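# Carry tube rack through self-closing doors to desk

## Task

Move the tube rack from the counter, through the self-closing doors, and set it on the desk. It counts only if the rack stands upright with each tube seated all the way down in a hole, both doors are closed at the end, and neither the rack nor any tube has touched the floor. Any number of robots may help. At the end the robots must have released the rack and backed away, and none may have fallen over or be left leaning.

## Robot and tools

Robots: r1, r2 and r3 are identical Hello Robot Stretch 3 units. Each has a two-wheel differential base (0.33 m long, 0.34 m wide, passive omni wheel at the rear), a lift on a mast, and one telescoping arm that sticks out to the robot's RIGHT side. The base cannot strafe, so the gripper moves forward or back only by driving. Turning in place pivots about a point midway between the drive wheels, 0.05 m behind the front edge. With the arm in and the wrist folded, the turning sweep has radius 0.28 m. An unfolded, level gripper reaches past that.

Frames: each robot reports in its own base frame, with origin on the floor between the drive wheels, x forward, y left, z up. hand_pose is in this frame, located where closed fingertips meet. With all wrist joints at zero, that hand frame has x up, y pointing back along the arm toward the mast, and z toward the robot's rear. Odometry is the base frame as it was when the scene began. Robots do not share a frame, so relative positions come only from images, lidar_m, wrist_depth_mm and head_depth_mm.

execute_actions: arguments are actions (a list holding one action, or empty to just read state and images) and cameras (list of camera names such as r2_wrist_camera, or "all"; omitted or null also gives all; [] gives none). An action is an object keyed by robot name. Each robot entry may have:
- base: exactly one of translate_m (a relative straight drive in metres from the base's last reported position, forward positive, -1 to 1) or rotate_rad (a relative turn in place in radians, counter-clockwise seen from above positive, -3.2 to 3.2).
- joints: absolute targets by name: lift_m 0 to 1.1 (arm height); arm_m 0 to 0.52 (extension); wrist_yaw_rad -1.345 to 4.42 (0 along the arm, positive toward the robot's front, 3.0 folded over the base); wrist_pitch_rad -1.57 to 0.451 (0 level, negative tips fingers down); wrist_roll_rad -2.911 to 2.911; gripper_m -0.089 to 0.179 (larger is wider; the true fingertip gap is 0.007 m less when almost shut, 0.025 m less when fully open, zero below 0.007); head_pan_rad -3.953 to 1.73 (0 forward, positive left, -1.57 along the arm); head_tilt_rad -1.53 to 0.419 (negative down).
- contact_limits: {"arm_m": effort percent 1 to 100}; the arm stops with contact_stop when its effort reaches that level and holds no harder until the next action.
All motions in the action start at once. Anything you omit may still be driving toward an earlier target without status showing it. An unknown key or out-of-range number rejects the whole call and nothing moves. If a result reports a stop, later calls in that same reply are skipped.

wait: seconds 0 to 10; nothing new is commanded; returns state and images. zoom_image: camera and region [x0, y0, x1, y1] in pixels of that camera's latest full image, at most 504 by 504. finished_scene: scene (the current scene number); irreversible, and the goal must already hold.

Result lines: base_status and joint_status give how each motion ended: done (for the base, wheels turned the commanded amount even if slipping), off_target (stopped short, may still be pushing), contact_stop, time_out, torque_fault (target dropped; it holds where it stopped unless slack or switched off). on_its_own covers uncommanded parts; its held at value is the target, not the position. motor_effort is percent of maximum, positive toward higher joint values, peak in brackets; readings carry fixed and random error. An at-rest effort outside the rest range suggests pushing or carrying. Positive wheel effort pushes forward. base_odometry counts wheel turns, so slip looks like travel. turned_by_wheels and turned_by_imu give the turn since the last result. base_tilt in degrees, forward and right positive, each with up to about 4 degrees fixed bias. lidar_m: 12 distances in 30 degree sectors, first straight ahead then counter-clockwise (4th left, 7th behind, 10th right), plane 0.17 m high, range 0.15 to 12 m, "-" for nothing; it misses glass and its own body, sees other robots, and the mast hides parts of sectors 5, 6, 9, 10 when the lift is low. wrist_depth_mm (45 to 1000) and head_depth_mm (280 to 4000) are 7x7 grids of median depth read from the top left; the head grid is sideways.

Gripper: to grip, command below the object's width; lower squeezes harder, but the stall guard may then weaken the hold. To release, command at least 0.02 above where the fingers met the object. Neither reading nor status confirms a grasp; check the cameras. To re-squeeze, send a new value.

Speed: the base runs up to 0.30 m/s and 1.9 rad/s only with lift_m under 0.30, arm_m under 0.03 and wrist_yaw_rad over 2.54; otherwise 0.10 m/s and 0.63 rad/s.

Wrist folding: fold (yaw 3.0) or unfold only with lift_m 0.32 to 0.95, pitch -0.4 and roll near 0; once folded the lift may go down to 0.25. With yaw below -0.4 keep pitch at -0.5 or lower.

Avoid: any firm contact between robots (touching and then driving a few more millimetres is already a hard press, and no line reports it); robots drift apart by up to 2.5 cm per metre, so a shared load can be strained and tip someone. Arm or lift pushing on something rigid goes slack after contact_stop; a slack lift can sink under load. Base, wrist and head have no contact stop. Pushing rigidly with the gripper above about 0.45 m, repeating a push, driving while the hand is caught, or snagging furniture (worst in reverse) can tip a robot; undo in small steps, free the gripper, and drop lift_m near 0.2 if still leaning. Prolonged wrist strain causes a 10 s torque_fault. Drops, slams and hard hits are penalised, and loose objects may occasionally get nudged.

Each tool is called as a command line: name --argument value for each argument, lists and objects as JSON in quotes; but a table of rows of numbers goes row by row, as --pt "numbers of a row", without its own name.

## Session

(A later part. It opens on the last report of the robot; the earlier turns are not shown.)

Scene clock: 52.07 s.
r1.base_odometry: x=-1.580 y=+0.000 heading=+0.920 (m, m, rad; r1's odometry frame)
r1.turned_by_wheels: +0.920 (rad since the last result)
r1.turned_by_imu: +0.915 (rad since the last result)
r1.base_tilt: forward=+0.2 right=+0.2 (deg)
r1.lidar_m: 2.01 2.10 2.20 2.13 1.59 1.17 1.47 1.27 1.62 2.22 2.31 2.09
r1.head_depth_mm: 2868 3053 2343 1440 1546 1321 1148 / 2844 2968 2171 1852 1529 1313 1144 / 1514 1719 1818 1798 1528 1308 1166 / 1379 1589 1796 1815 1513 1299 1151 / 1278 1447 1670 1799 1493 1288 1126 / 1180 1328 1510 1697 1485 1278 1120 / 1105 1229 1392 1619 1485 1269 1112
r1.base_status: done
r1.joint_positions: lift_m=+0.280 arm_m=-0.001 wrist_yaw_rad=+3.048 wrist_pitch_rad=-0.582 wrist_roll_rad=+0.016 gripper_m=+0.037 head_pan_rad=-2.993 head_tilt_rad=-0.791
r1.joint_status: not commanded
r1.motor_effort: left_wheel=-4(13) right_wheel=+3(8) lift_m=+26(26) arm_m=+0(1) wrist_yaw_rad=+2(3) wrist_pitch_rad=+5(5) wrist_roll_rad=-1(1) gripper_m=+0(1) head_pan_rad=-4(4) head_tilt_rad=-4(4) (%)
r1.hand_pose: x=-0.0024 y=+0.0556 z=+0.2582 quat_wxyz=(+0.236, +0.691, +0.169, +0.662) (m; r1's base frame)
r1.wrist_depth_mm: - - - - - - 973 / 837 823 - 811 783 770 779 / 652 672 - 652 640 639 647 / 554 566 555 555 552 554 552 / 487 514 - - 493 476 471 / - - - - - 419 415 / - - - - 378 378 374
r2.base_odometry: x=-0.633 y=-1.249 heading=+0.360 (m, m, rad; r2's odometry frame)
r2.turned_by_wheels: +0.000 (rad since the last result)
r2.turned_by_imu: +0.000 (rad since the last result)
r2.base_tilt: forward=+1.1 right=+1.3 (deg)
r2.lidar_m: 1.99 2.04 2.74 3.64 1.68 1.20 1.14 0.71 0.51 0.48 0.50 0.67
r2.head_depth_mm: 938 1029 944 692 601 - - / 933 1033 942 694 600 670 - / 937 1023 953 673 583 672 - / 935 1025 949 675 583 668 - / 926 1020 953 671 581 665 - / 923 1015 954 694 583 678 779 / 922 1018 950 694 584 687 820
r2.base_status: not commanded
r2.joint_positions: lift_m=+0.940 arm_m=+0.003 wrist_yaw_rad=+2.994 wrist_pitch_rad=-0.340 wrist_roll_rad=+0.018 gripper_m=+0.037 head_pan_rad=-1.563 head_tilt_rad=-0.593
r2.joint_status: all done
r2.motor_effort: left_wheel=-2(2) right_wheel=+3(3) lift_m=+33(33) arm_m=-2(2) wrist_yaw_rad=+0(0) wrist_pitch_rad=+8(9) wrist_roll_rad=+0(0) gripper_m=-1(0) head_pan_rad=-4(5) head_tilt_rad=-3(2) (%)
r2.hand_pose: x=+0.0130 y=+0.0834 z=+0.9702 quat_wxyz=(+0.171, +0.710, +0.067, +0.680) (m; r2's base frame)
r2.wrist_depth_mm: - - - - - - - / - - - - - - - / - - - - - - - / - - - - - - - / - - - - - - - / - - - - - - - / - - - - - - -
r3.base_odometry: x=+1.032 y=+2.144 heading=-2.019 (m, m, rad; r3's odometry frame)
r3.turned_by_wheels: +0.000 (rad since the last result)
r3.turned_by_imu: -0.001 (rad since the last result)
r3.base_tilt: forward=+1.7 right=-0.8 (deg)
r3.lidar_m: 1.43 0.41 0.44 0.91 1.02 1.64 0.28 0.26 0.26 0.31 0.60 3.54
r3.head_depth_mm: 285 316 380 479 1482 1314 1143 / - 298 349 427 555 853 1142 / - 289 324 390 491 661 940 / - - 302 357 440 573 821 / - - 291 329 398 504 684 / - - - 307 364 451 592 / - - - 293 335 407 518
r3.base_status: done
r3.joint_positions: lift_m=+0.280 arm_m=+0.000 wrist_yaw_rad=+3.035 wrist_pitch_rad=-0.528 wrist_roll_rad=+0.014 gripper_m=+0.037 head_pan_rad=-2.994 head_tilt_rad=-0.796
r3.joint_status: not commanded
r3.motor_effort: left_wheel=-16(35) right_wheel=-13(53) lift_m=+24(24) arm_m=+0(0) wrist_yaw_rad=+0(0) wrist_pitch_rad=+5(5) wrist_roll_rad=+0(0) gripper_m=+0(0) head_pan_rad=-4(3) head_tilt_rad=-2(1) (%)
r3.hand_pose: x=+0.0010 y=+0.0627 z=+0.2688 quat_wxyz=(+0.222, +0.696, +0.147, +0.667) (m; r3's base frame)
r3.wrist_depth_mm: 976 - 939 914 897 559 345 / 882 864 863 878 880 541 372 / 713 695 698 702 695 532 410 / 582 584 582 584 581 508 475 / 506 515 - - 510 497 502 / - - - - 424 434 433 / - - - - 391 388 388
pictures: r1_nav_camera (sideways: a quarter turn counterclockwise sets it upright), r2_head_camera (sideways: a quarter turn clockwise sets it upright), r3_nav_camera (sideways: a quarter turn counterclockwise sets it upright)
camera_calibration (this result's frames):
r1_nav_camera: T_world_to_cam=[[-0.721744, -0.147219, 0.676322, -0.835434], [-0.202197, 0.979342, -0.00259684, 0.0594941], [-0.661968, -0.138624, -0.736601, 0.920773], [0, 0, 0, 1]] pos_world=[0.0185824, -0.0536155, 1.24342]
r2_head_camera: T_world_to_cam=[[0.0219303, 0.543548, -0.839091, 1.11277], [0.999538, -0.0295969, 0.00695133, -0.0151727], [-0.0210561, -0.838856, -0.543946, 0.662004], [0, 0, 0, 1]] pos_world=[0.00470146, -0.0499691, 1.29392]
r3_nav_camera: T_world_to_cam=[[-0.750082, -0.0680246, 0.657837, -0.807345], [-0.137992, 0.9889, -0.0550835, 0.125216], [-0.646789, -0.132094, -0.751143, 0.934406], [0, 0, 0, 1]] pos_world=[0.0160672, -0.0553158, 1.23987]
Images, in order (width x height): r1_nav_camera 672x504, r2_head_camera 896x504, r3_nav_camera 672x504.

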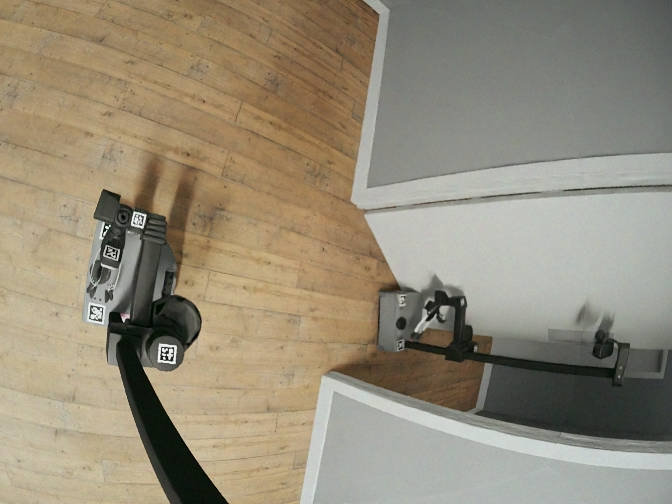

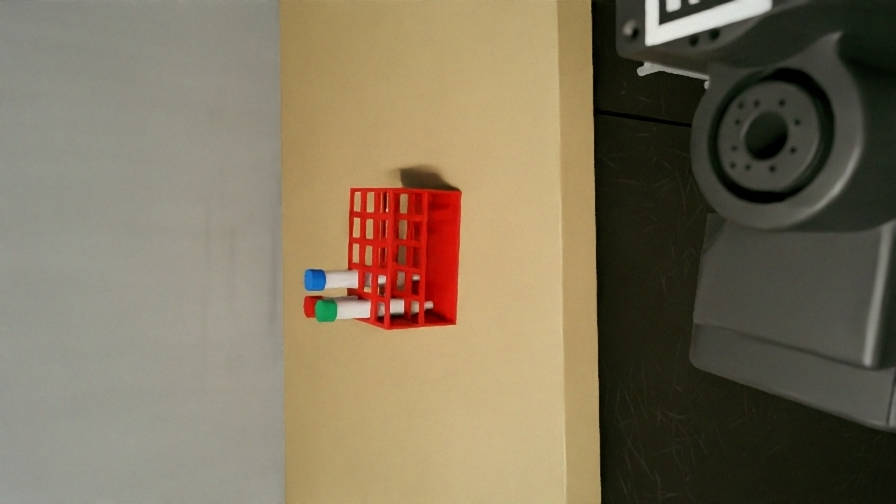

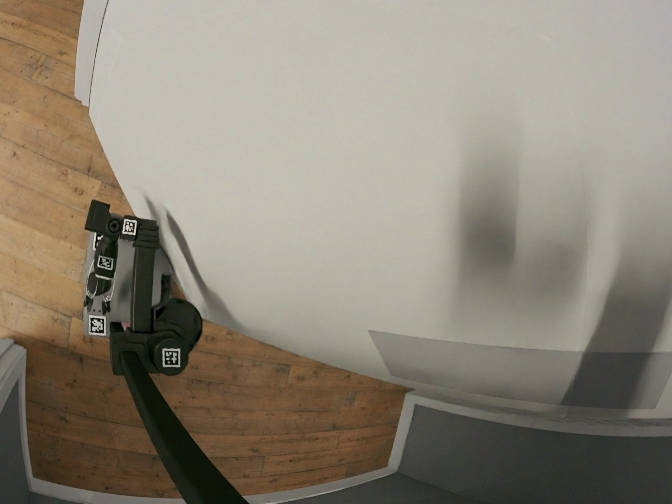

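execute_actions --actions '[{"r1":{"base":{"rotate_rad":-0.07}},"r2":{"joints":{"wrist_yaw_rad":-0.05,"gripper_m":0.179}},"r3":{"base":{"rotate_rad":-0.25}}}]' --cameras '[]'

execute_actions --actions '[{"r1":{"base":{"translate_m":-0.4}},"r2":{"base":{"translate_m":0.02},"joints":{"wrist_pitch_rad":0,"lift_m":0.86}},"r3":{"base":{"translate_m":-0.4}}}]' --cameras '[]'

execute_actions --actions '[{"r1":{"base":{"translate_m":-0.3}},"r2":{"joints":{"arm_m":0.15,"lift_m":0.85}},"r3":{"base":{"translate_m":-0.8}}}]' --cameras '["r1_nav_camera","r2_wrist_camera","r3_nav_camera"]'

Scene clock: 64.27 s.
r1.base_odometry: x=-1.580 y=+0.000 heading=+0.850 (m, m, rad; r1's odometry frame)
r1.turned_by_wheels: -0.070 (rad since the last result)
r1.turned_by_imu: -0.068 (rad since the last result)
r1.base_tilt: forward=+0.2 right=+0.1 (deg)
r1.lidar_m: 2.01 2.06 2.20 2.54 1.71 1.18 1.17 1.27 1.51 2.22 2.27 2.13
r1.head_depth_mm: 2881 2882 1240 1450 1547 1323 1149 / 2860 2995 2333 1708 1527 1313 1144 / 1660 1804 1866 1782 1521 1308 1156 / 1465 1655 1855 1814 1515 1287 1155 / 1335 1516 1752 1795 1501 1285 1128 / 1229 1392 1585 1724 1491 1279 1115 / 1138 1271 1431 1626 1476 1269 1112
r1.base_status: done
r1.joint_positions: lift_m=+0.280 arm_m=-0.001 wrist_yaw_rad=+3.048 wrist_pitch_rad=-0.582 wrist_roll_rad=+0.016 gripper_m=+0.037 head_pan_rad=-2.993 head_tilt_rad=-0.791
r1.joint_status: not commanded
r1.motor_effort: left_wheel=+2(5) right_wheel=-1(3) lift_m=+26(26) arm_m=+0(0) wrist_yaw_rad=+2(1) wrist_pitch_rad=+6(5) wrist_roll_rad=-1(0) gripper_m=+0(1) head_pan_rad=-4(3) head_tilt_rad=-4(4) (%)
r1.hand_pose: x=-0.0024 y=+0.0556 z=+0.2581 quat_wxyz=(+0.236, +0.691, +0.169, +0.662) (m; r1's base frame)
r1.wrist_depth_mm: - - - - - - 997 / 844 820 - 792 787 805 773 / 662 657 - 659 648 643 635 / 578 555 544 565 550 551 539 / 497 511 - - 495 471 475 / - - - - - 413 417 / - - - - 375 381 375
r2.base_odometry: x=-0.633 y=-1.249 heading=+0.360 (m, m, rad; r2's odometry frame)
r2.turned_by_wheels: +0.000 (rad since the last result)
r2.turned_by_imu: +0.000 (rad since the last result)
r2.base_tilt: forward=+1.0 right=+1.3 (deg)
r2.lidar_m: 1.99 2.05 2.75 3.63 1.68 1.20 1.15 0.71 0.51 0.48 0.50 0.67
r2.head_depth_mm: 939 1034 945 692 583 - - / 934 1027 943 693 582 - - / 930 1029 949 674 581 - - / 933 1026 953 674 582 683 849 / 929 1024 949 670 582 701 822 / 929 1020 951 694 583 692 823 / 926 1016 952 696 583 688 819
r2.base_status: not commanded
r2.joint_positions: lift_m=+0.940 arm_m=+0.003 wrist_yaw_rad=-0.048 wrist_pitch_rad=-0.340 wrist_roll_rad=+0.018 gripper_m=+0.179 head_pan_rad=-1.563 head_tilt_rad=-0.593
r2.joint_status: all done
r2.motor_effort: left_wheel=-2(2) right_wheel=+3(4) lift_m=+33(33) arm_m=-1(2) wrist_yaw_rad=-3(4) wrist_pitch_rad=+9(9) wrist_roll_rad=+0(0) gripper_m=+0(99) head_pan_rad=-5(5) head_tilt_rad=-3(3) (%)
r2.hand_pose: x=-0.0326 y=-0.3809 z=+0.9702 quat_wxyz=(+0.688, +0.102, -0.705, -0.137) (m; r2's base frame)
r2.wrist_depth_mm: 734 754 769 769 770 805 810 / 800 801 688 802 815 842 841 / 523 514 457 445 480 479 465 / 355 351 347 347 340 339 335 / 275 283 279 282 282 288 286 / 315 336 334 338 338 348 - / 363 372 377 385 387 396 416
r3.base_odometry: x=+1.032 y=+2.144 heading=-2.269 (m, m, rad; r3's odometry frame)
r3.turned_by_wheels: -0.250 (rad since the last result)
r3.turned_by_imu: -0.245 (rad since the last result)
r3.base_tilt: forward=+1.7 right=-0.8 (deg)
r3.lidar_m: 1.44 0.49 0.41 0.82 0.93 1.22 0.30 0.24 0.24 0.26 0.39 2.99
r3.head_depth_mm: 1710 1930 2114 1807 1521 1310 1143 / 310 371 2116 1762 1523 1311 1159 / 290 322 380 462 593 1237 1147 / - 296 336 399 494 643 923 / - - 303 353 424 527 701 / - - 286 316 370 447 566 / - - - 290 329 389 475
r3.base_status: done
r3.joint_positions: lift_m=+0.280 arm_m=+0.000 wrist_yaw_rad=+3.035 wrist_pitch_rad=-0.528 wrist_roll_rad=+0.014 gripper_m=+0.037 head_pan_rad=-2.994 head_tilt_rad=-0.796
r3.joint_status: not commanded
r3.motor_effort: left_wheel=-12(15) right_wheel=-14(25) lift_m=+24(24) arm_m=+0(0) wrist_yaw_rad=+0(1) wrist_pitch_rad=+5(5) wrist_roll_rad=+0(0) gripper_m=+0(0) head_pan_rad=-4(4) head_tilt_rad=-1(2) (%)
r3.hand_pose: x=+0.0010 y=+0.0627 z=+0.2688 quat_wxyz=(+0.222, +0.696, +0.147, +0.667) (m; r3's base frame)
r3.wrist_depth_mm: 805 - 888 919 595 397 990 / 847 865 875 866 619 440 862 / 709 711 699 700 615 506 690 / 589 585 583 583 568 566 573 / 507 515 - - 511 498 500 / - - - - 427 437 437 / - - - - 390 388 387
pictures: none
No camera images: the call's "cameras" was empty. Leave "cameras" out to get every camera's image.

Scene clock: 67.30 s.
r1.base_odometry: x=-1.844 y=-0.300 heading=+0.850 (m, m, rad; r1's odometry frame)
r1.turned_by_wheels: +0.000 (rad since the last result)
r1.turned_by_imu: +0.001 (rad since the last result)
r1.base_tilt: forward=+0.2 right=+0.1 (deg)
r1.lidar_m: 2.41 2.47 2.35 2.06 1.11 0.78 1.43 0.96 0.97 2.24 2.29 2.55
r1.head_depth_mm: 2546 2843 2351 976 1124 1292 1150 / 2528 2859 2320 1845 1462 1304 1147 / 2656 2918 1871 1795 1520 1307 1161 / 2595 2892 1852 1792 1505 1295 1152 / 1249 1415 1637 1757 1499 1282 1131 / 1101 1231 1397 1589 1493 1273 1119 / 985 1088 1214 1367 1435 1271 1107
r1.base_status: done
r1.joint_positions: lift_m=+0.280 arm_m=-0.001 wrist_yaw_rad=+3.048 wrist_pitch_rad=-0.582 wrist_roll_rad=+0.016 gripper_m=+0.037 head_pan_rad=-2.993 head_tilt_rad=-0.791
r1.joint_status: not commanded
r1.motor_effort: left_wheel=+3(6) right_wheel=-2(7) lift_m=+26(26) arm_m=+0(0) wrist_yaw_rad=+2(2) wrist_pitch_rad=+6(5) wrist_roll_rad=-1(1) gripper_m=+0(1) head_pan_rad=-4(4) head_tilt_rad=-4(4) (%)
r1.hand_pose: x=-0.0024 y=+0.0556 z=+0.2581 quat_wxyz=(+0.236, +0.691, +0.169, +0.662) (m; r1's base frame)
r1.wrist_depth_mm: 957 - - - - - 957 / 816 810 - 792 810 784 769 / 656 652 - 649 642 650 622 / 563 567 555 552 563 543 544 / 496 512 - - 477 482 473 / - - - - - 418 421 / - - - - 371 378 369
r2.base_odometry: x=-0.614 y=-1.242 heading=+0.360 (m, m, rad; r2's odometry frame)
r2.turned_by_wheels: +0.000 (rad since the last result)
r2.turned_by_imu: +0.000 (rad since the last result)
r2.base_tilt: forward=+1.0 right=+1.3 (deg)
r2.lidar_m: 1.97 2.03 2.72 3.62 1.71 1.22 1.17 0.71 0.51 0.48 0.50 0.67
r2.head_depth_mm: 941 1030 944 693 590 696 786 / 937 1028 951 693 602 701 - / 931 1028 950 669 583 - - / 932 1022 901 677 580 678 847 / 929 1019 956 694 590 693 823 / 933 1018 956 694 584 692 821 / 922 1019 952 695 584 689 818
r2.base_status: done
r2.joint_positions: lift_m=+0.860 arm_m=+0.003 wrist_yaw_rad=-0.048 wrist_pitch_rad=-0.021 wrist_roll_rad=+0.018 gripper_m=+0.179 head_pan_rad=-1.563 head_tilt_rad=-0.593
r2.joint_status: all done
r2.motor_effort: left_wheel=-3(4) right_wheel=+4(7) lift_m=+15(28) arm_m=-1(2) wrist_yaw_rad=-2(2) wrist_pitch_rad=+11(12) wrist_roll_rad=+0(0) gripper_m=+0(1) head_pan_rad=-5(5) head_tilt_rad=-2(2) (%)
r2.hand_pose: x=-0.0337 y=-0.4030 z=+0.9697 quat_wxyz=(+0.701, -0.009, -0.713, -0.025) (m; r2's base frame)
r2.wrist_depth_mm: 799 780 797 813 817 812 837 / 812 804 820 849 856 856 882 / 838 843 852 862 877 895 886 / 659 655 553 430 628 631 628 / 351 389 344 345 341 342 371 / 253 239 241 245 248 250 - / 267 269 271 276 280 282 285
r3.base_odometry: x=+1.290 y=+2.450 heading=-2.270 (m, m, rad; r3's odometry frame)
r3.turned_by_wheels: +0.000 (rad since the last result)
r3.turned_by_imu: -0.002 (rad since the last result)
r3.base_tilt: forward=+1.7 right=-0.9 (deg)
r3.lidar_m: 1.44 0.71 0.88 0.89 0.91 1.18 1.60 1.68 0.21 0.21 0.27 0.57
r3.head_depth_mm: 1362 1526 1747 1809 1520 1307 1146 / 1411 1607 1830 1819 1518 1304 1152 / 1434 1632 1886 1817 1526 1308 1172 / 1462 1646 1905 1809 1528 1304 1147 / 1467 1666 1950 1815 1527 1305 1149 / 1481 1668 1921 1808 1523 1310 1145 / 1427 1635 1912 1808 1518 1314 1149
r3.base_status: done
r3.joint_positions: lift_m=+0.280 arm_m=+0.000 wrist_yaw_rad=+3.035 wrist_pitch_rad=-0.529 wrist_roll_rad=+0.014 gripper_m=+0.037 head_pan_rad=-2.994 head_tilt_rad=-0.796
r3.joint_status: not commanded
r3.motor_effort: left_wheel=-5(24) right_wheel=+3(31) lift_m=+25(24) arm_m=+0(0) wrist_yaw_rad=+1(1) wrist_pitch_rad=+5(5) wrist_roll_rad=+0(0) gripper_m=+0(0) head_pan_rad=-3(3) head_tilt_rad=-2(2) (%)
r3.hand_pose: x=+0.0010 y=+0.0627 z=+0.2687 quat_wxyz=(+0.222, +0.696, +0.147, +0.667) (m; r3's base frame)
r3.wrist_depth_mm: 790 - 875 896 957 918 685 / 830 851 877 874 872 843 685 / 699 699 692 697 692 698 666 / 582 591 582 581 582 585 579 / 504 514 - - 510 496 499 / - - - - 426 437 437 / - - - - 390 387 388
pictures: none
No camera images: the call's "cameras" was empty. Leave "cameras" out to get every camera's image.

Scene clock: 71.77 s.
r1.base_odometry: x=-2.042 y=-0.526 heading=+0.850 (m, m, rad; r1's odometry frame)
r1.turned_by_wheels: +0.000 (rad since the last result)
r1.turned_by_imu: +0.002 (rad since the last result)
r1.base_tilt: forward=+0.2 right=+0.2 (deg)
r1.lidar_m: 2.71 2.77 2.49 2.05 0.66 0.51 0.75 0.73 0.76 1.39 2.31 2.86
r1.head_depth_mm: 736 2589 2350 1852 1512 859 1093 / 709 816 970 1743 1543 1285 1109 / 680 784 917 1116 1420 1305 1159 / 656 749 877 1051 1313 1294 1153 / 633 720 836 992 1219 1294 1126 / 612 692 797 941 1146 1275 1119 / 591 666 764 892 1078 1243 1108
r1.base_status: done
r1.joint_positions: lift_m=+0.280 arm_m=-0.001 wrist_yaw_rad=+3.048 wrist_pitch_rad=-0.582 wrist_roll_rad=+0.016 gripper_m=+0.037 head_pan_rad=-2.993 head_tilt_rad=-0.791
r1.joint_status: not commanded
r1.motor_effort: left_wheel=+3(6) right_wheel=-2(6) lift_m=+27(26) arm_m=+0(0) wrist_yaw_rad=+3(2) wrist_pitch_rad=+5(5) wrist_roll_rad=-1(1) gripper_m=+0(0) head_pan_rad=-4(4) head_tilt_rad=-4(4) (%)
r1.hand_pose: x=-0.0024 y=+0.0556 z=+0.2581 quat_wxyz=(+0.236, +0.691, +0.169, +0.662) (m; r1's base frame)
r1.wrist_depth_mm: 578 836 - - - - 970 / 564 781 - 814 799 751 792 / 552 667 - 652 652 652 634 / 524 564 558 549 552 545 538 / 482 518 - - 491 479 467 / - - - - - 419 415 / - - - - 378 373 370
r2.base_odometry: x=-0.614 y=-1.242 heading=+0.360 (m, m, rad; r2's odometry frame)
r2.turned_by_wheels: +0.000 (rad since the last result)
r2.turned_by_imu: +0.000 (rad since the last result)
r2.base_tilt: forward=+1.1 right=+1.3 (deg)
r2.lidar_m: 1.97 2.02 2.72 3.63 1.71 1.22 1.17 0.70 0.50 0.48 0.50 0.67
r2.head_depth_mm: 941 1029 945 691 - - 862 / 936 1030 944 720 - - 859 / 936 1024 947 688 - - 830 / 936 1020 904 686 600 696 829 / 929 1020 956 697 582 696 825 / 927 1014 949 697 582 693 821 / 929 1015 954 696 583 688 819
r2.base_status: not commanded
r2.joint_positions: lift_m=+0.850 arm_m=+0.150 wrist_yaw_rad=-0.049 wrist_pitch_rad=-0.021 wrist_roll_rad=+0.018 gripper_m=+0.179 head_pan_rad=-1.563 head_tilt_rad=-0.593
r2.joint_status: all done
r2.motor_effort: left_wheel=-3(2) right_wheel=+4(4) lift_m=+15(15) arm_m=+2(2) wrist_yaw_rad=-2(2) wrist_pitch_rad=+11(11) wrist_roll_rad=+0(0) gripper_m=+0(0) head_pan_rad=-5(5) head_tilt_rad=-3(5) (%)
r2.hand_pose: x=-0.0339 y=-0.5501 z=+0.9598 quat_wxyz=(+0.701, -0.010, -0.713, -0.025) (m; r2's base frame)
r2.wrist_depth_mm: 656 642 655 666 668 665 691 / 675 675 675 696 703 705 711 / 689 698 282 716 719 749 722 / 601 600 273 287 567 567 570 / 319 352 266 257 308 310 338 / 229 202 214 213 213 206 - / 160 163 163 163 162 161 152
r3.base_odometry: x=+1.804 y=+3.063 heading=-2.270 (m, m, rad; r3's odometry frame)
r3.turned_by_wheels: +0.000 (rad since the last result)
r3.turned_by_imu: -0.001 (rad since the last result)
r3.base_tilt: forward=+1.7 right=-0.7 (deg)
r3.lidar_m: 1.07 1.27 0.88 0.83 0.85 0.81 0.80 0.88 1.02 1.27 1.30 1.44
r3.head_depth_mm: 712 807 903 1019 1187 1303 1150 / 719 814 938 1114 1314 1316 1162 / 728 829 956 1129 1386 1312 1168 / 736 837 972 1150 1423 1307 1145 / 745 850 986 1174 1429 1311 1148 / 753 862 1001 1200 1432 1306 1148 / 764 873 1020 1222 1453 1315 1149
r3.base_status: done
r3.joint_positions: lift_m=+0.280 arm_m=+0.000 wrist_yaw_rad=+3.037 wrist_pitch_rad=-0.529 wrist_roll_rad=+0.014 gripper_m=+0.037 head_pan_rad=-2.994 head_tilt_rad=-0.796
r3.joint_status: not commanded
r3.motor_effort: left_wheel=+2(13) right_wheel=-2(57) lift_m=+25(24) arm_m=+1(2) wrist_yaw_rad=-2(43) wrist_pitch_rad=+5(5) wrist_roll_rad=+0(1) gripper_m=+0(0) head_pan_rad=-3(5) head_tilt_rad=-2(2) (%)
r3.hand_pose: x=+0.0006 y=+0.0627 z=+0.2686 quat_wxyz=(+0.222, +0.696, +0.148, +0.667) (m; r3's base frame)
r3.wrist_depth_mm: 744 - 824 865 910 971 984 / 790 822 865 872 864 862 853 / 702 706 702 696 697 696 703 / 584 580 573 581 581 585 581 / 502 518 - - 513 501 499 / - - - - 423 437 437 / - - - - 385 387 390
pictures: r1_nav_camera (sideways: a quarter turn counterclockwise sets it upright), r2_wrist_camera, r3_nav_camera (sideways: a quarter turn counterclockwise sets it upright)
camera_calibration (this result's frames):
r1_nav_camera: T_world_to_cam=[[-0.721761, -0.147219, 0.676305, -0.835411], [-0.202193, 0.979342, -0.00259816, 0.0594958], [-0.661951, -0.138619, -0.736617, 0.920794], [0, 0, 0, 1]] pos_world=[0.0185836, -0.0536153, 1.24342]
r2_wrist_camera: T_world_to_cam=[[-0.999713, 0.0197769, -0.0135116, -0.0055891], [0.0173563, 0.209402, -0.977676, 1.08042], [-0.016506, -0.97763, -0.209685, -0.176015], [0, 0, 0, 1]] pos_world=[-0.0272449, -0.39821, 1.01932]
r3_nav_camera: T_world_to_cam=[[-0.750084, -0.0680177, 0.657836, -0.807343], [-0.137983, 0.988902, -0.0550835, 0.125215], [-0.646788, -0.132087, -0.751144, 0.934408], [0, 0, 0, 1]] pos_world=[0.0160668, -0.0553159, 1.23987]
Images, in order (width x height): r1_nav_camera 672x504, r2_wrist_camera 644x364, r3_nav_camera 672x504.

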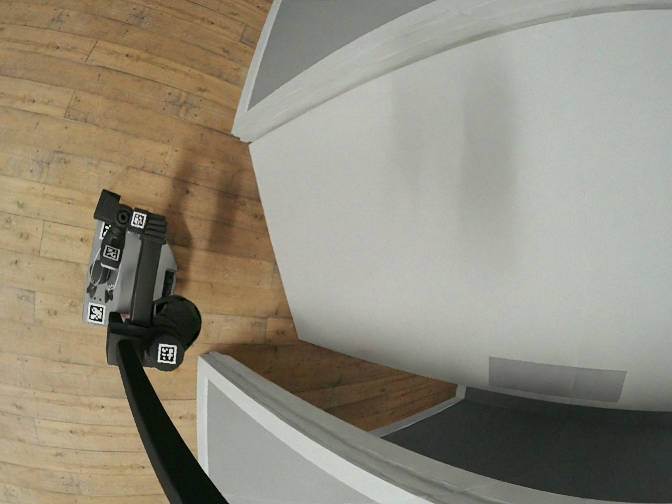

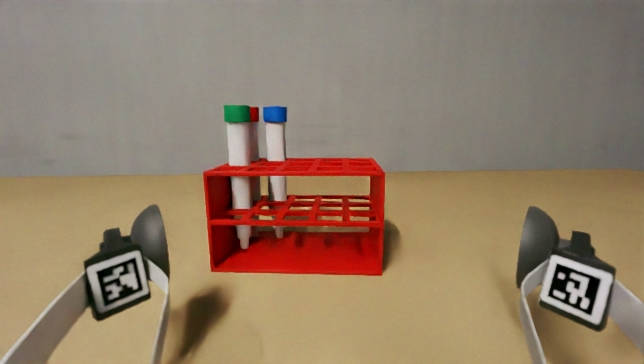

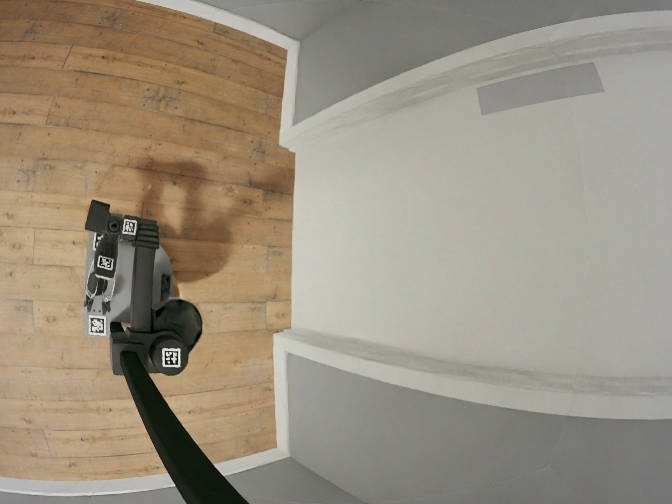

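execute_actions --actions '[{"r1":{"base":{"translate_m":-0.27}},"r2":{"base":{"translate_m":0.027},"joints":{"arm_m":0.19}},"r3":{"base":{"rotate_rad":0.95}}}]' --cameras '["r2_wrist_camera"]'

execute_actions --actions '[{"r1":{"base":{"translate_m":-0.3}},"r2":{"joints":{"arm_m":0.225}},"r3":{"base":{"translate_m":-0.47}}}]' --cameras '["r2_wrist_camera"]'

execute_actions --actions '[{"r1":{"base":{"translate_m":-0.3}},"r3":{"base":{"rotate_rad":-0.95}}}]' --cameras '["r1_nav_camera","r3_nav_camera"]'

Scene clock: 80.40 s.
r1.base_odometry: x=-2.220 y=-0.729 heading=+0.850 (m, m, rad; r1's odometry frame)
r1.turned_by_wheels: +0.000 (rad since the last result)
r1.turned_by_imu: +0.006 (rad since the last result)
r1.base_tilt: forward=+0.2 right=+0.1 (deg)
r1.lidar_m: 2.98 3.04 2.63 0.83 0.32 0.30 0.28 0.28 0.36 0.67 2.33 3.06
r1.head_depth_mm: - - 288 326 403 526 673 / - - 290 330 407 531 772 / - - 292 331 410 538 733 / - - 292 334 414 544 745 / - - 292 336 417 549 806 / - - 293 338 421 557 824 / - - 295 341 424 563 841
r1.base_status: translate_m off_target (by the wheels' count: -0.2698 of -0.2700)
r1.joint_positions: lift_m=+0.280 arm_m=-0.001 wrist_yaw_rad=+3.050 wrist_pitch_rad=-0.583 wrist_roll_rad=+0.016 gripper_m=+0.037 head_pan_rad=-2.994 head_tilt_rad=-0.795
r1.joint_status: not commanded
r1.on_its_own: left_wheel is at rest, and its effort (-22) is outside its rest range (-18 to +18)
r1.motor_effort: left_wheel=-22(74) right_wheel=-15(39) lift_m=+32(33) arm_m=+0(0) wrist_yaw_rad=+1(2) wrist_pitch_rad=+6(6) wrist_roll_rad=-1(1) gripper_m=-1(0) head_pan_rad=-3(4) head_tilt_rad=-2(5) (%)
r1.hand_pose: x=-0.0028 y=+0.0555 z=+0.2578 quat_wxyz=(+0.236, +0.691, +0.170, +0.662) (m; r1's base frame)
r1.wrist_depth_mm: 272 292 - - - - 979 / 299 316 - 809 782 775 765 / 331 355 - 649 664 655 630 / 353 400 444 559 547 553 543 / 340 435 - - 484 476 475 / - - - - - 416 411 / - - - - 378 371 378
r2.base_odometry: x=-0.589 y=-1.232 heading=+0.360 (m, m, rad; r2's odometry frame)
r2.turned_by_wheels: +0.000 (rad since the last result)
r2.turned_by_imu: +0.000 (rad since the last result)
r2.base_tilt: forward=+1.1 right=+1.4 (deg)
r2.lidar_m: 1.94 2.00 2.68 3.63 1.75 1.25 1.19 0.70 0.50 0.48 0.50 0.67
r2.head_depth_mm: 934 1034 945 720 - 721 838 / 931 1021 946 721 - 734 833 / 935 1022 948 687 - 731 831 / 930 1019 860 690 583 710 828 / 927 1021 950 693 582 693 824 / 930 1020 952 695 580 690 820 / 923 1016 953 698 582 687 813
r2.base_status: done
r2.joint_positions: lift_m=+0.850 arm_m=+0.190 wrist_yaw_rad=-0.049 wrist_pitch_rad=-0.021 wrist_roll_rad=+0.018 gripper_m=+0.179 head_pan_rad=-1.563 head_tilt_rad=-0.593
r2.joint_status: all done
r2.motor_effort: left_wheel=-2(4) right_wheel=+3(7) lift_m=+15(15) arm_m=+3(2) wrist_yaw_rad=-2(1) wrist_pitch_rad=+11(11) wrist_roll_rad=+0(0) gripper_m=-1(0) head_pan_rad=-5(5) head_tilt_rad=-3(3) (%)
r2.hand_pose: x=-0.0339 y=-0.5901 z=+0.9598 quat_wxyz=(+0.701, -0.010, -0.713, -0.025) (m; r2's base frame)
r2.wrist_depth_mm: 601 609 621 627 639 637 653 / 627 629 645 640 664 659 671 / 662 668 665 656 669 687 710 / 605 603 440 242 429 571 561 / 321 348 223 256 218 311 339 / 230 201 209 207 206 205 - / 160 163 162 162 162 160 154
r3.base_odometry: x=+1.804 y=+3.063 heading=-1.320 (m, m, rad; r3's odometry frame)
r3.turned_by_wheels: +0.950 (rad since the last result)
r3.turned_by_imu: +0.938 (rad since the last result)
r3.base_tilt: forward=+1.6 right=-0.7 (deg)
r3.lidar_m: 0.92 0.83 0.84 0.85 0.83 0.86 1.01 1.26 1.28 1.57 1.42 1.42
r3.head_depth_mm: 923 998 1113 1271 1442 1307 1146 / 1041 1145 1269 1422 1491 1313 1162 / 1205 1351 1515 1664 1521 1305 1170 / 1247 1410 1647 1769 1520 1312 1140 / 1181 1341 1542 1717 1522 1311 1150 / 1127 1269 1445 1667 1520 1305 1153 / 1076 1203 1360 1567 1526 1314 1150
r3.base_status: done
r3.joint_positions: lift_m=+0.280 arm_m=+0.000 wrist_yaw_rad=+3.037 wrist_pitch_rad=-0.529 wrist_roll_rad=+0.014 gripper_m=+0.037 head_pan_rad=-2.994 head_tilt_rad=-0.796
r3.joint_status: not commanded
r3.motor_effort: left_wheel=-4(10) right_wheel=+6(15) lift_m=+24(24) arm_m=+1(0) wrist_yaw_rad=-2(1) wrist_pitch_rad=+5(5) wrist_roll_rad=+0(0) gripper_m=+0(0) head_pan_rad=-3(4) head_tilt_rad=-2(2) (%)
r3.hand_pose: x=+0.0006 y=+0.0627 z=+0.2686 quat_wxyz=(+0.222, +0.696, +0.148, +0.667) (m; r3's base frame)
r3.wrist_depth_mm: 695 - 899 - 917 779 661 / 738 804 870 869 868 796 701 / 696 701 713 694 699 689 686 / 588 583 579 572 579 576 579 / 505 518 - - 513 498 503 / - - - - 424 438 440 / - - - - 389 391 390
pictures: r2_wrist_camera
camera_calibration (this result's frames):
r2_wrist_camera: T_world_to_cam=[[-0.999713, 0.0197929, -0.0135114, -0.00479289], [0.0173594, 0.209401, -0.977676, 1.0888], [-0.0165218, -0.977629, -0.209685, -0.21512], [0, 0, 0, 1]] pos_world=[-0.0272466, -0.438209, 1.01932]
Images, in order (width x height): r2_wrist_camera 644x364.

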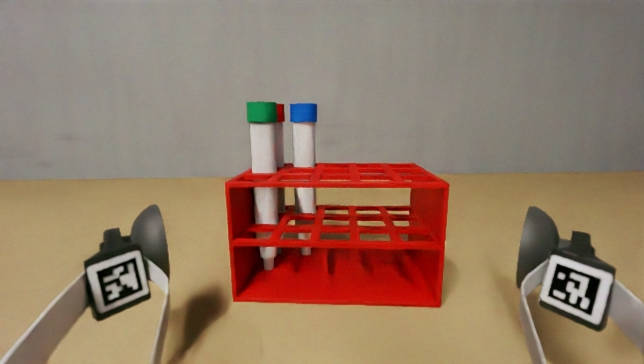

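Scene clock: 83.63 s.
r1.base_odometry: x=-2.418 y=-0.954 heading=+0.850 (m, m, rad; r1's odometry frame)
r1.turned_by_wheels: +0.000 (rad since the last result)
r1.turned_by_imu: +0.001 (rad since the last result)
r1.base_tilt: forward=+0.2 right=+0.1 (deg)
r1.lidar_m: 3.26 3.34 0.25 0.24 0.86 0.39 0.27 0.26 0.27 0.36 2.34 3.08
r1.head_depth_mm: - 298 355 446 1499 1323 1151 / - 291 332 410 538 1261 1147 / - - 315 382 490 681 1075 / - - 300 357 449 603 854 / - - 291 335 414 542 765 / - - - 315 385 492 688 / - - - 301 358 451 611
r1.base_status: translate_m off_target (by the wheels' count: -0.2999 of -0.3000)
r1.joint_positions: lift_m=+0.280 arm_m=-0.001 wrist_yaw_rad=+3.050 wrist_pitch_rad=-0.583 wrist_roll_rad=+0.016 gripper_m=+0.037 head_pan_rad=-2.994 head_tilt_rad=-0.795
r1.joint_status: not commanded
r1.on_its_own: left_wheel is at rest, and its effort (-20) is outside its rest range (-18 to +18)
r1.motor_effort: left_wheel=-20(37) right_wheel=-10(29) lift_m=+32(32) arm_m=+1(1) wrist_yaw_rad=+1(0) wrist_pitch_rad=+6(5) wrist_roll_rad=-1(1) gripper_m=-1(1) head_pan_rad=-3(3) head_tilt_rad=-2(2) (%)
r1.hand_pose: x=-0.0028 y=+0.0555 z=+0.2578 quat_wxyz=(+0.236, +0.691, +0.170, +0.662) (m; r1's base frame)
r1.wrist_depth_mm: 791 810 826 290 277 915 962 / 836 818 - 332 313 816 771 / 682 662 - 378 358 630 638 / 575 557 558 440 427 541 534 / 487 507 - - 481 478 472 / - - - - - 416 413 / - - - - 381 378 370
r2.base_odometry: x=-0.589 y=-1.232 heading=+0.360 (m, m, rad; r2's odometry frame)
r2.turned_by_wheels: +0.000 (rad since the last result)
r2.turned_by_imu: +0.000 (rad since the last result)
r2.base_tilt: forward=+1.1 right=+1.3 (deg)
r2.lidar_m: 1.94 2.00 2.68 3.63 1.75 1.25 1.19 0.70 0.50 0.48 0.50 0.67
r2.head_depth_mm: 932 1027 951 722 - 701 840 / 936 1023 947 751 - 713 835 / 935 1021 950 700 - 700 831 / 927 1027 859 689 581 696 828 / 930 1020 946 681 583 693 823 / 927 1020 950 694 581 690 820 / 926 1010 956 696 583 688 819
r2.base_status: not commanded
r2.joint_positions: lift_m=+0.850 arm_m=+0.225 wrist_yaw_rad=-0.049 wrist_pitch_rad=-0.021 wrist_roll_rad=+0.018 gripper_m=+0.179 head_pan_rad=-1.563 head_tilt_rad=-0.593
r2.joint_status: all done
r2.motor_effort: left_wheel=-2(3) right_wheel=+3(3) lift_m=+15(15) arm_m=+3(2) wrist_yaw_rad=-2(2) wrist_pitch_rad=+11(11) wrist_roll_rad=+0(0) gripper_m=+0(0) head_pan_rad=-4(5) head_tilt_rad=-4(3) (%)
r2.hand_pose: x=-0.0339 y=-0.6251 z=+0.9598 quat_wxyz=(+0.701, -0.010, -0.713, -0.025) (m; r2's base frame)
r2.wrist_depth_mm: 571 582 586 590 598 613 623 / 595 608 593 598 623 625 643 / 607 619 609 631 636 642 663 / 607 588 179 203 214 572 558 / 316 344 182 210 196 282 337 / 231 203 189 195 184 199 - / 160 163 158 157 156 160 153
r3.base_odometry: x=+1.688 y=+3.518 heading=-1.320 (m, m, rad; r3's odometry frame)
r3.turned_by_wheels: +0.000 (rad since the last result)
r3.turned_by_imu: -0.002 (rad since the last result)
r3.base_tilt: forward=+1.8 right=-0.8 (deg)
r3.lidar_m: 1.32 1.20 0.83 0.62 0.56 0.55 0.58 0.90 0.91 1.11 1.52 1.42
r3.head_depth_mm: 558 607 665 725 820 1016 1129 / 633 694 773 863 982 1143 1155 / 726 812 917 1058 1233 1286 1170 / 838 955 1100 1305 1465 1304 1145 / 836 945 1081 1267 1452 1316 1145 / 798 896 1020 1182 1405 1310 1144 / 759 851 960 1105 1300 1310 1150
r3.base_status: done
r3.joint_positions: lift_m=+0.280 arm_m=+0.000 wrist_yaw_rad=+3.037 wrist_pitch_rad=-0.529 wrist_roll_rad=+0.014 gripper_m=+0.037 head_pan_rad=-2.994 head_tilt_rad=-0.796
r3.joint_status: not commanded
r3.motor_effort: left_wheel=-3(14) right_wheel=+5(10) lift_m=+24(24) arm_m=+1(1) wrist_yaw_rad=-1(1) wrist_pitch_rad=+5(5) wrist_roll_rad=+0(0) gripper_m=+0(0) head_pan_rad=-3(2) head_tilt_rad=-1(2) (%)
r3.hand_pose: x=+0.0007 y=+0.0627 z=+0.2686 quat_wxyz=(+0.222, +0.696, +0.147, +0.667) (m; r3's base frame)
r3.wrist_depth_mm: 449 - 662 776 935 - 931 / 481 535 735 829 869 860 858 / 507 585 699 700 688 702 688 / 548 581 580 582 580 584 572 / 501 514 - - 518 502 499 / - - - - 429 436 438 / - - - - 390 385 385
pictures: r2_wrist_camera
camera_calibration (this result's frames):
r2_wrist_camera: T_world_to_cam=[[-0.999713, 0.0197947, -0.0135115, -0.00409925], [0.0173599, 0.209401, -0.977676, 1.09613], [-0.0165235, -0.977629, -0.209685, -0.249342], [0, 0, 0, 1]] pos_world=[-0.0272468, -0.473214, 1.01932]
Images, in order (width x height): r2_wrist_camera 644x364.

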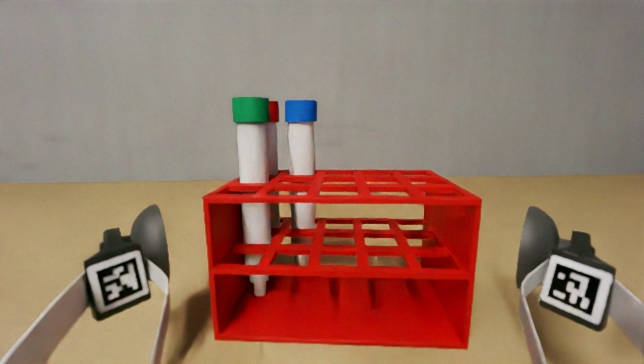

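Scene clock: 86.17 s.
r1.base_odometry: x=-2.616 y=-1.179 heading=+0.850 (m, m, rad; r1's odometry frame)
r1.turned_by_wheels: +0.000 (rad since the last result)
r1.turned_by_imu: +0.000 (rad since the last result)
r1.base_tilt: forward=+0.2 right=+0.1 (deg)
r1.lidar_m: 3.56 0.38 0.40 0.82 0.84 1.11 0.30 0.24 0.24 0.27 0.42 3.11
r1.head_depth_mm: 1613 1818 2092 1858 1546 1318 1153 / 1642 1860 2084 1837 1542 1316 1144 / 1697 1920 2127 1813 1518 1305 1158 / 1755 1883 2088 1756 1474 1293 1159 / - 286 312 372 459 597 855 / - - 291 329 395 498 665 / - - - 300 350 425 543
r1.base_status: done
r1.joint_positions: lift_m=+0.280 arm_m=-0.001 wrist_yaw_rad=+3.050 wrist_pitch_rad=-0.583 wrist_roll_rad=+0.016 gripper_m=+0.037 head_pan_rad=-2.994 head_tilt_rad=-0.795
r1.joint_status: not commanded
r1.motor_effort: left_wheel=-14(34) right_wheel=-4(20) lift_m=+32(32) arm_m=+0(1) wrist_yaw_rad=+0(0) wrist_pitch_rad=+6(6) wrist_roll_rad=+0(1) gripper_m=+0(1) head_pan_rad=-4(3) head_tilt_rad=-2(2) (%)
r1.hand_pose: x=-0.0028 y=+0.0555 z=+0.2578 quat_wxyz=(+0.236, +0.691, +0.170, +0.662) (m; r1's base frame)
r1.wrist_depth_mm: 750 774 807 820 827 513 346 / 835 814 - 770 744 522 349 / 661 675 - 661 647 517 370 / 568 555 543 551 549 513 428 / 494 511 - - 483 476 469 / - - - - - 418 414 / - - - - 374 372 370
r2.base_odometry: x=-0.589 y=-1.232 heading=+0.360 (m, m, rad; r2's odometry frame)
r2.turned_by_wheels: +0.000 (rad since the last result)
r2.turned_by_imu: +0.000 (rad since the last result)
r2.base_tilt: forward=+1.1 right=+1.4 (deg)
r2.lidar_m: 1.94 2.00 2.68 3.64 1.75 1.25 1.19 0.70 0.50 0.48 0.50 0.67
r2.head_depth_mm: 937 1029 943 718 - 700 839 / 934 1026 950 751 - 717 834 / 930 1023 944 702 - 698 831 / 930 1027 856 688 582 698 827 / 929 1024 947 683 582 693 823 / 925 1014 950 694 583 687 821 / 923 1012 952 695 583 685 816
r2.base_status: not commanded
r2.joint_positions: lift_m=+0.850 arm_m=+0.225 wrist_yaw_rad=-0.049 wrist_pitch_rad=-0.021 wrist_roll_rad=+0.018 gripper_m=+0.179 head_pan_rad=-1.563 head_tilt_rad=-0.593
r2.joint_status: not commanded
r2.motor_effort: left_wheel=-2(2) right_wheel=+4(3) lift_m=+15(15) arm_m=+2(2) wrist_yaw_rad=-1(1) wrist_pitch_rad=+11(11) wrist_roll_rad=+0(0) gripper_m=-1(0) head_pan_rad=-5(4) head_tilt_rad=-4(3) (%)
r2.hand_pose: x=-0.0339 y=-0.6251 z=+0.9598 quat_wxyz=(+0.701, -0.010, -0.713, -0.025) (m; r2's base frame)
r2.wrist_depth_mm: 581 581 587 594 606 603 612 / 595 603 601 610 635 632 632 / 607 605 610 645 649 650 662 / 631 595 180 204 214 561 563 / 316 349 184 209 197 282 336 / 231 201 190 196 184 198 - / 158 163 159 158 158 160 152
r3.base_odometry: x=+1.687 y=+3.518 heading=-2.270 (m, m, rad; r3's odometry frame)
r3.turned_by_wheels: -0.950 (rad since the last result)
r3.turned_by_imu: -0.937 (rad since the last result)
r3.base_tilt: forward=+1.7 right=-0.8 (deg)
r3.lidar_m: 1.20 1.14 1.27 1.20 0.75 0.59 0.56 0.55 0.64 0.90 0.92 1.20
r3.head_depth_mm: 452 514 590 698 848 1082 1146 / 458 518 599 708 863 1115 1157 / 463 526 606 720 883 1144 1167 / 470 533 618 732 902 1177 1151 / 474 540 629 749 925 1208 1142 / 478 546 638 761 906 1091 1147 / 484 554 621 693 807 1090 1146
r3.base_status: done
r3.joint_positions: lift_m=+0.280 arm_m=+0.000 wrist_yaw_rad=+3.037 wrist_pitch_rad=-0.529 wrist_roll_rad=+0.014 gripper_m=+0.037 head_pan_rad=-2.994 head_tilt_rad=-0.796
r3.joint_status: not commanded
r3.motor_effort: left_wheel=+4(12) right_wheel=-4(10) lift_m=+24(24) arm_m=+0(1) wrist_yaw_rad=-1(1) wrist_pitch_rad=+5(5) wrist_roll_rad=+0(0) gripper_m=+0(0) head_pan_rad=-3(3) head_tilt_rad=-2(1) (%)
r3.hand_pose: x=+0.0007 y=+0.0627 z=+0.2686 quat_wxyz=(+0.222, +0.696, +0.147, +0.667) (m; r3's base frame)
r3.wrist_depth_mm: 792 - - - - - - / 760 874 879 868 880 860 865 / 672 708 704 694 698 690 697 / 586 581 580 581 578 576 585 / 504 517 - - 512 500 494 / - - - - 427 440 434 / - - - - 388 391 389
pictures: r1_nav_camera (sideways: a quarter turn counterclockwise sets it upright), r3_nav_camera (sideways: a quarter turn counterclockwise sets it upright)
camera_calibration (this result's frames):
r1_nav_camera: T_world_to_cam=[[-0.724731, -0.146901, 0.673191, -0.831335], [-0.201183, 0.97955, -0.00283223, 0.0597944], [-0.659008, -0.137487, -0.739463, 0.924477], [0, 0, 0, 1]] pos_world=[0.0187733, -0.0535918, 1.24343]
r3_nav_camera: T_world_to_cam=[[-0.750084, -0.0680179, 0.657835, -0.807343], [-0.137983, 0.988902, -0.0550835, 0.125215], [-0.646788, -0.132087, -0.751145, 0.934408], [0, 0, 0, 1]] pos_world=[0.0160668, -0.0553159, 1.23987]
Images, in order (width x height): r1_nav_camera 672x504, r3_nav_camera 672x504.

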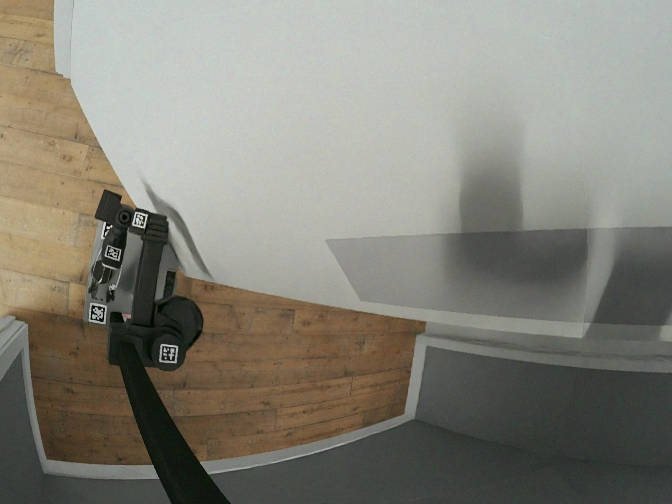

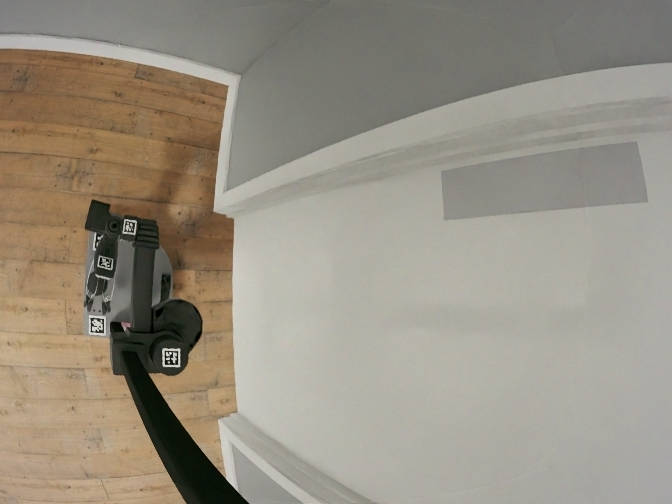

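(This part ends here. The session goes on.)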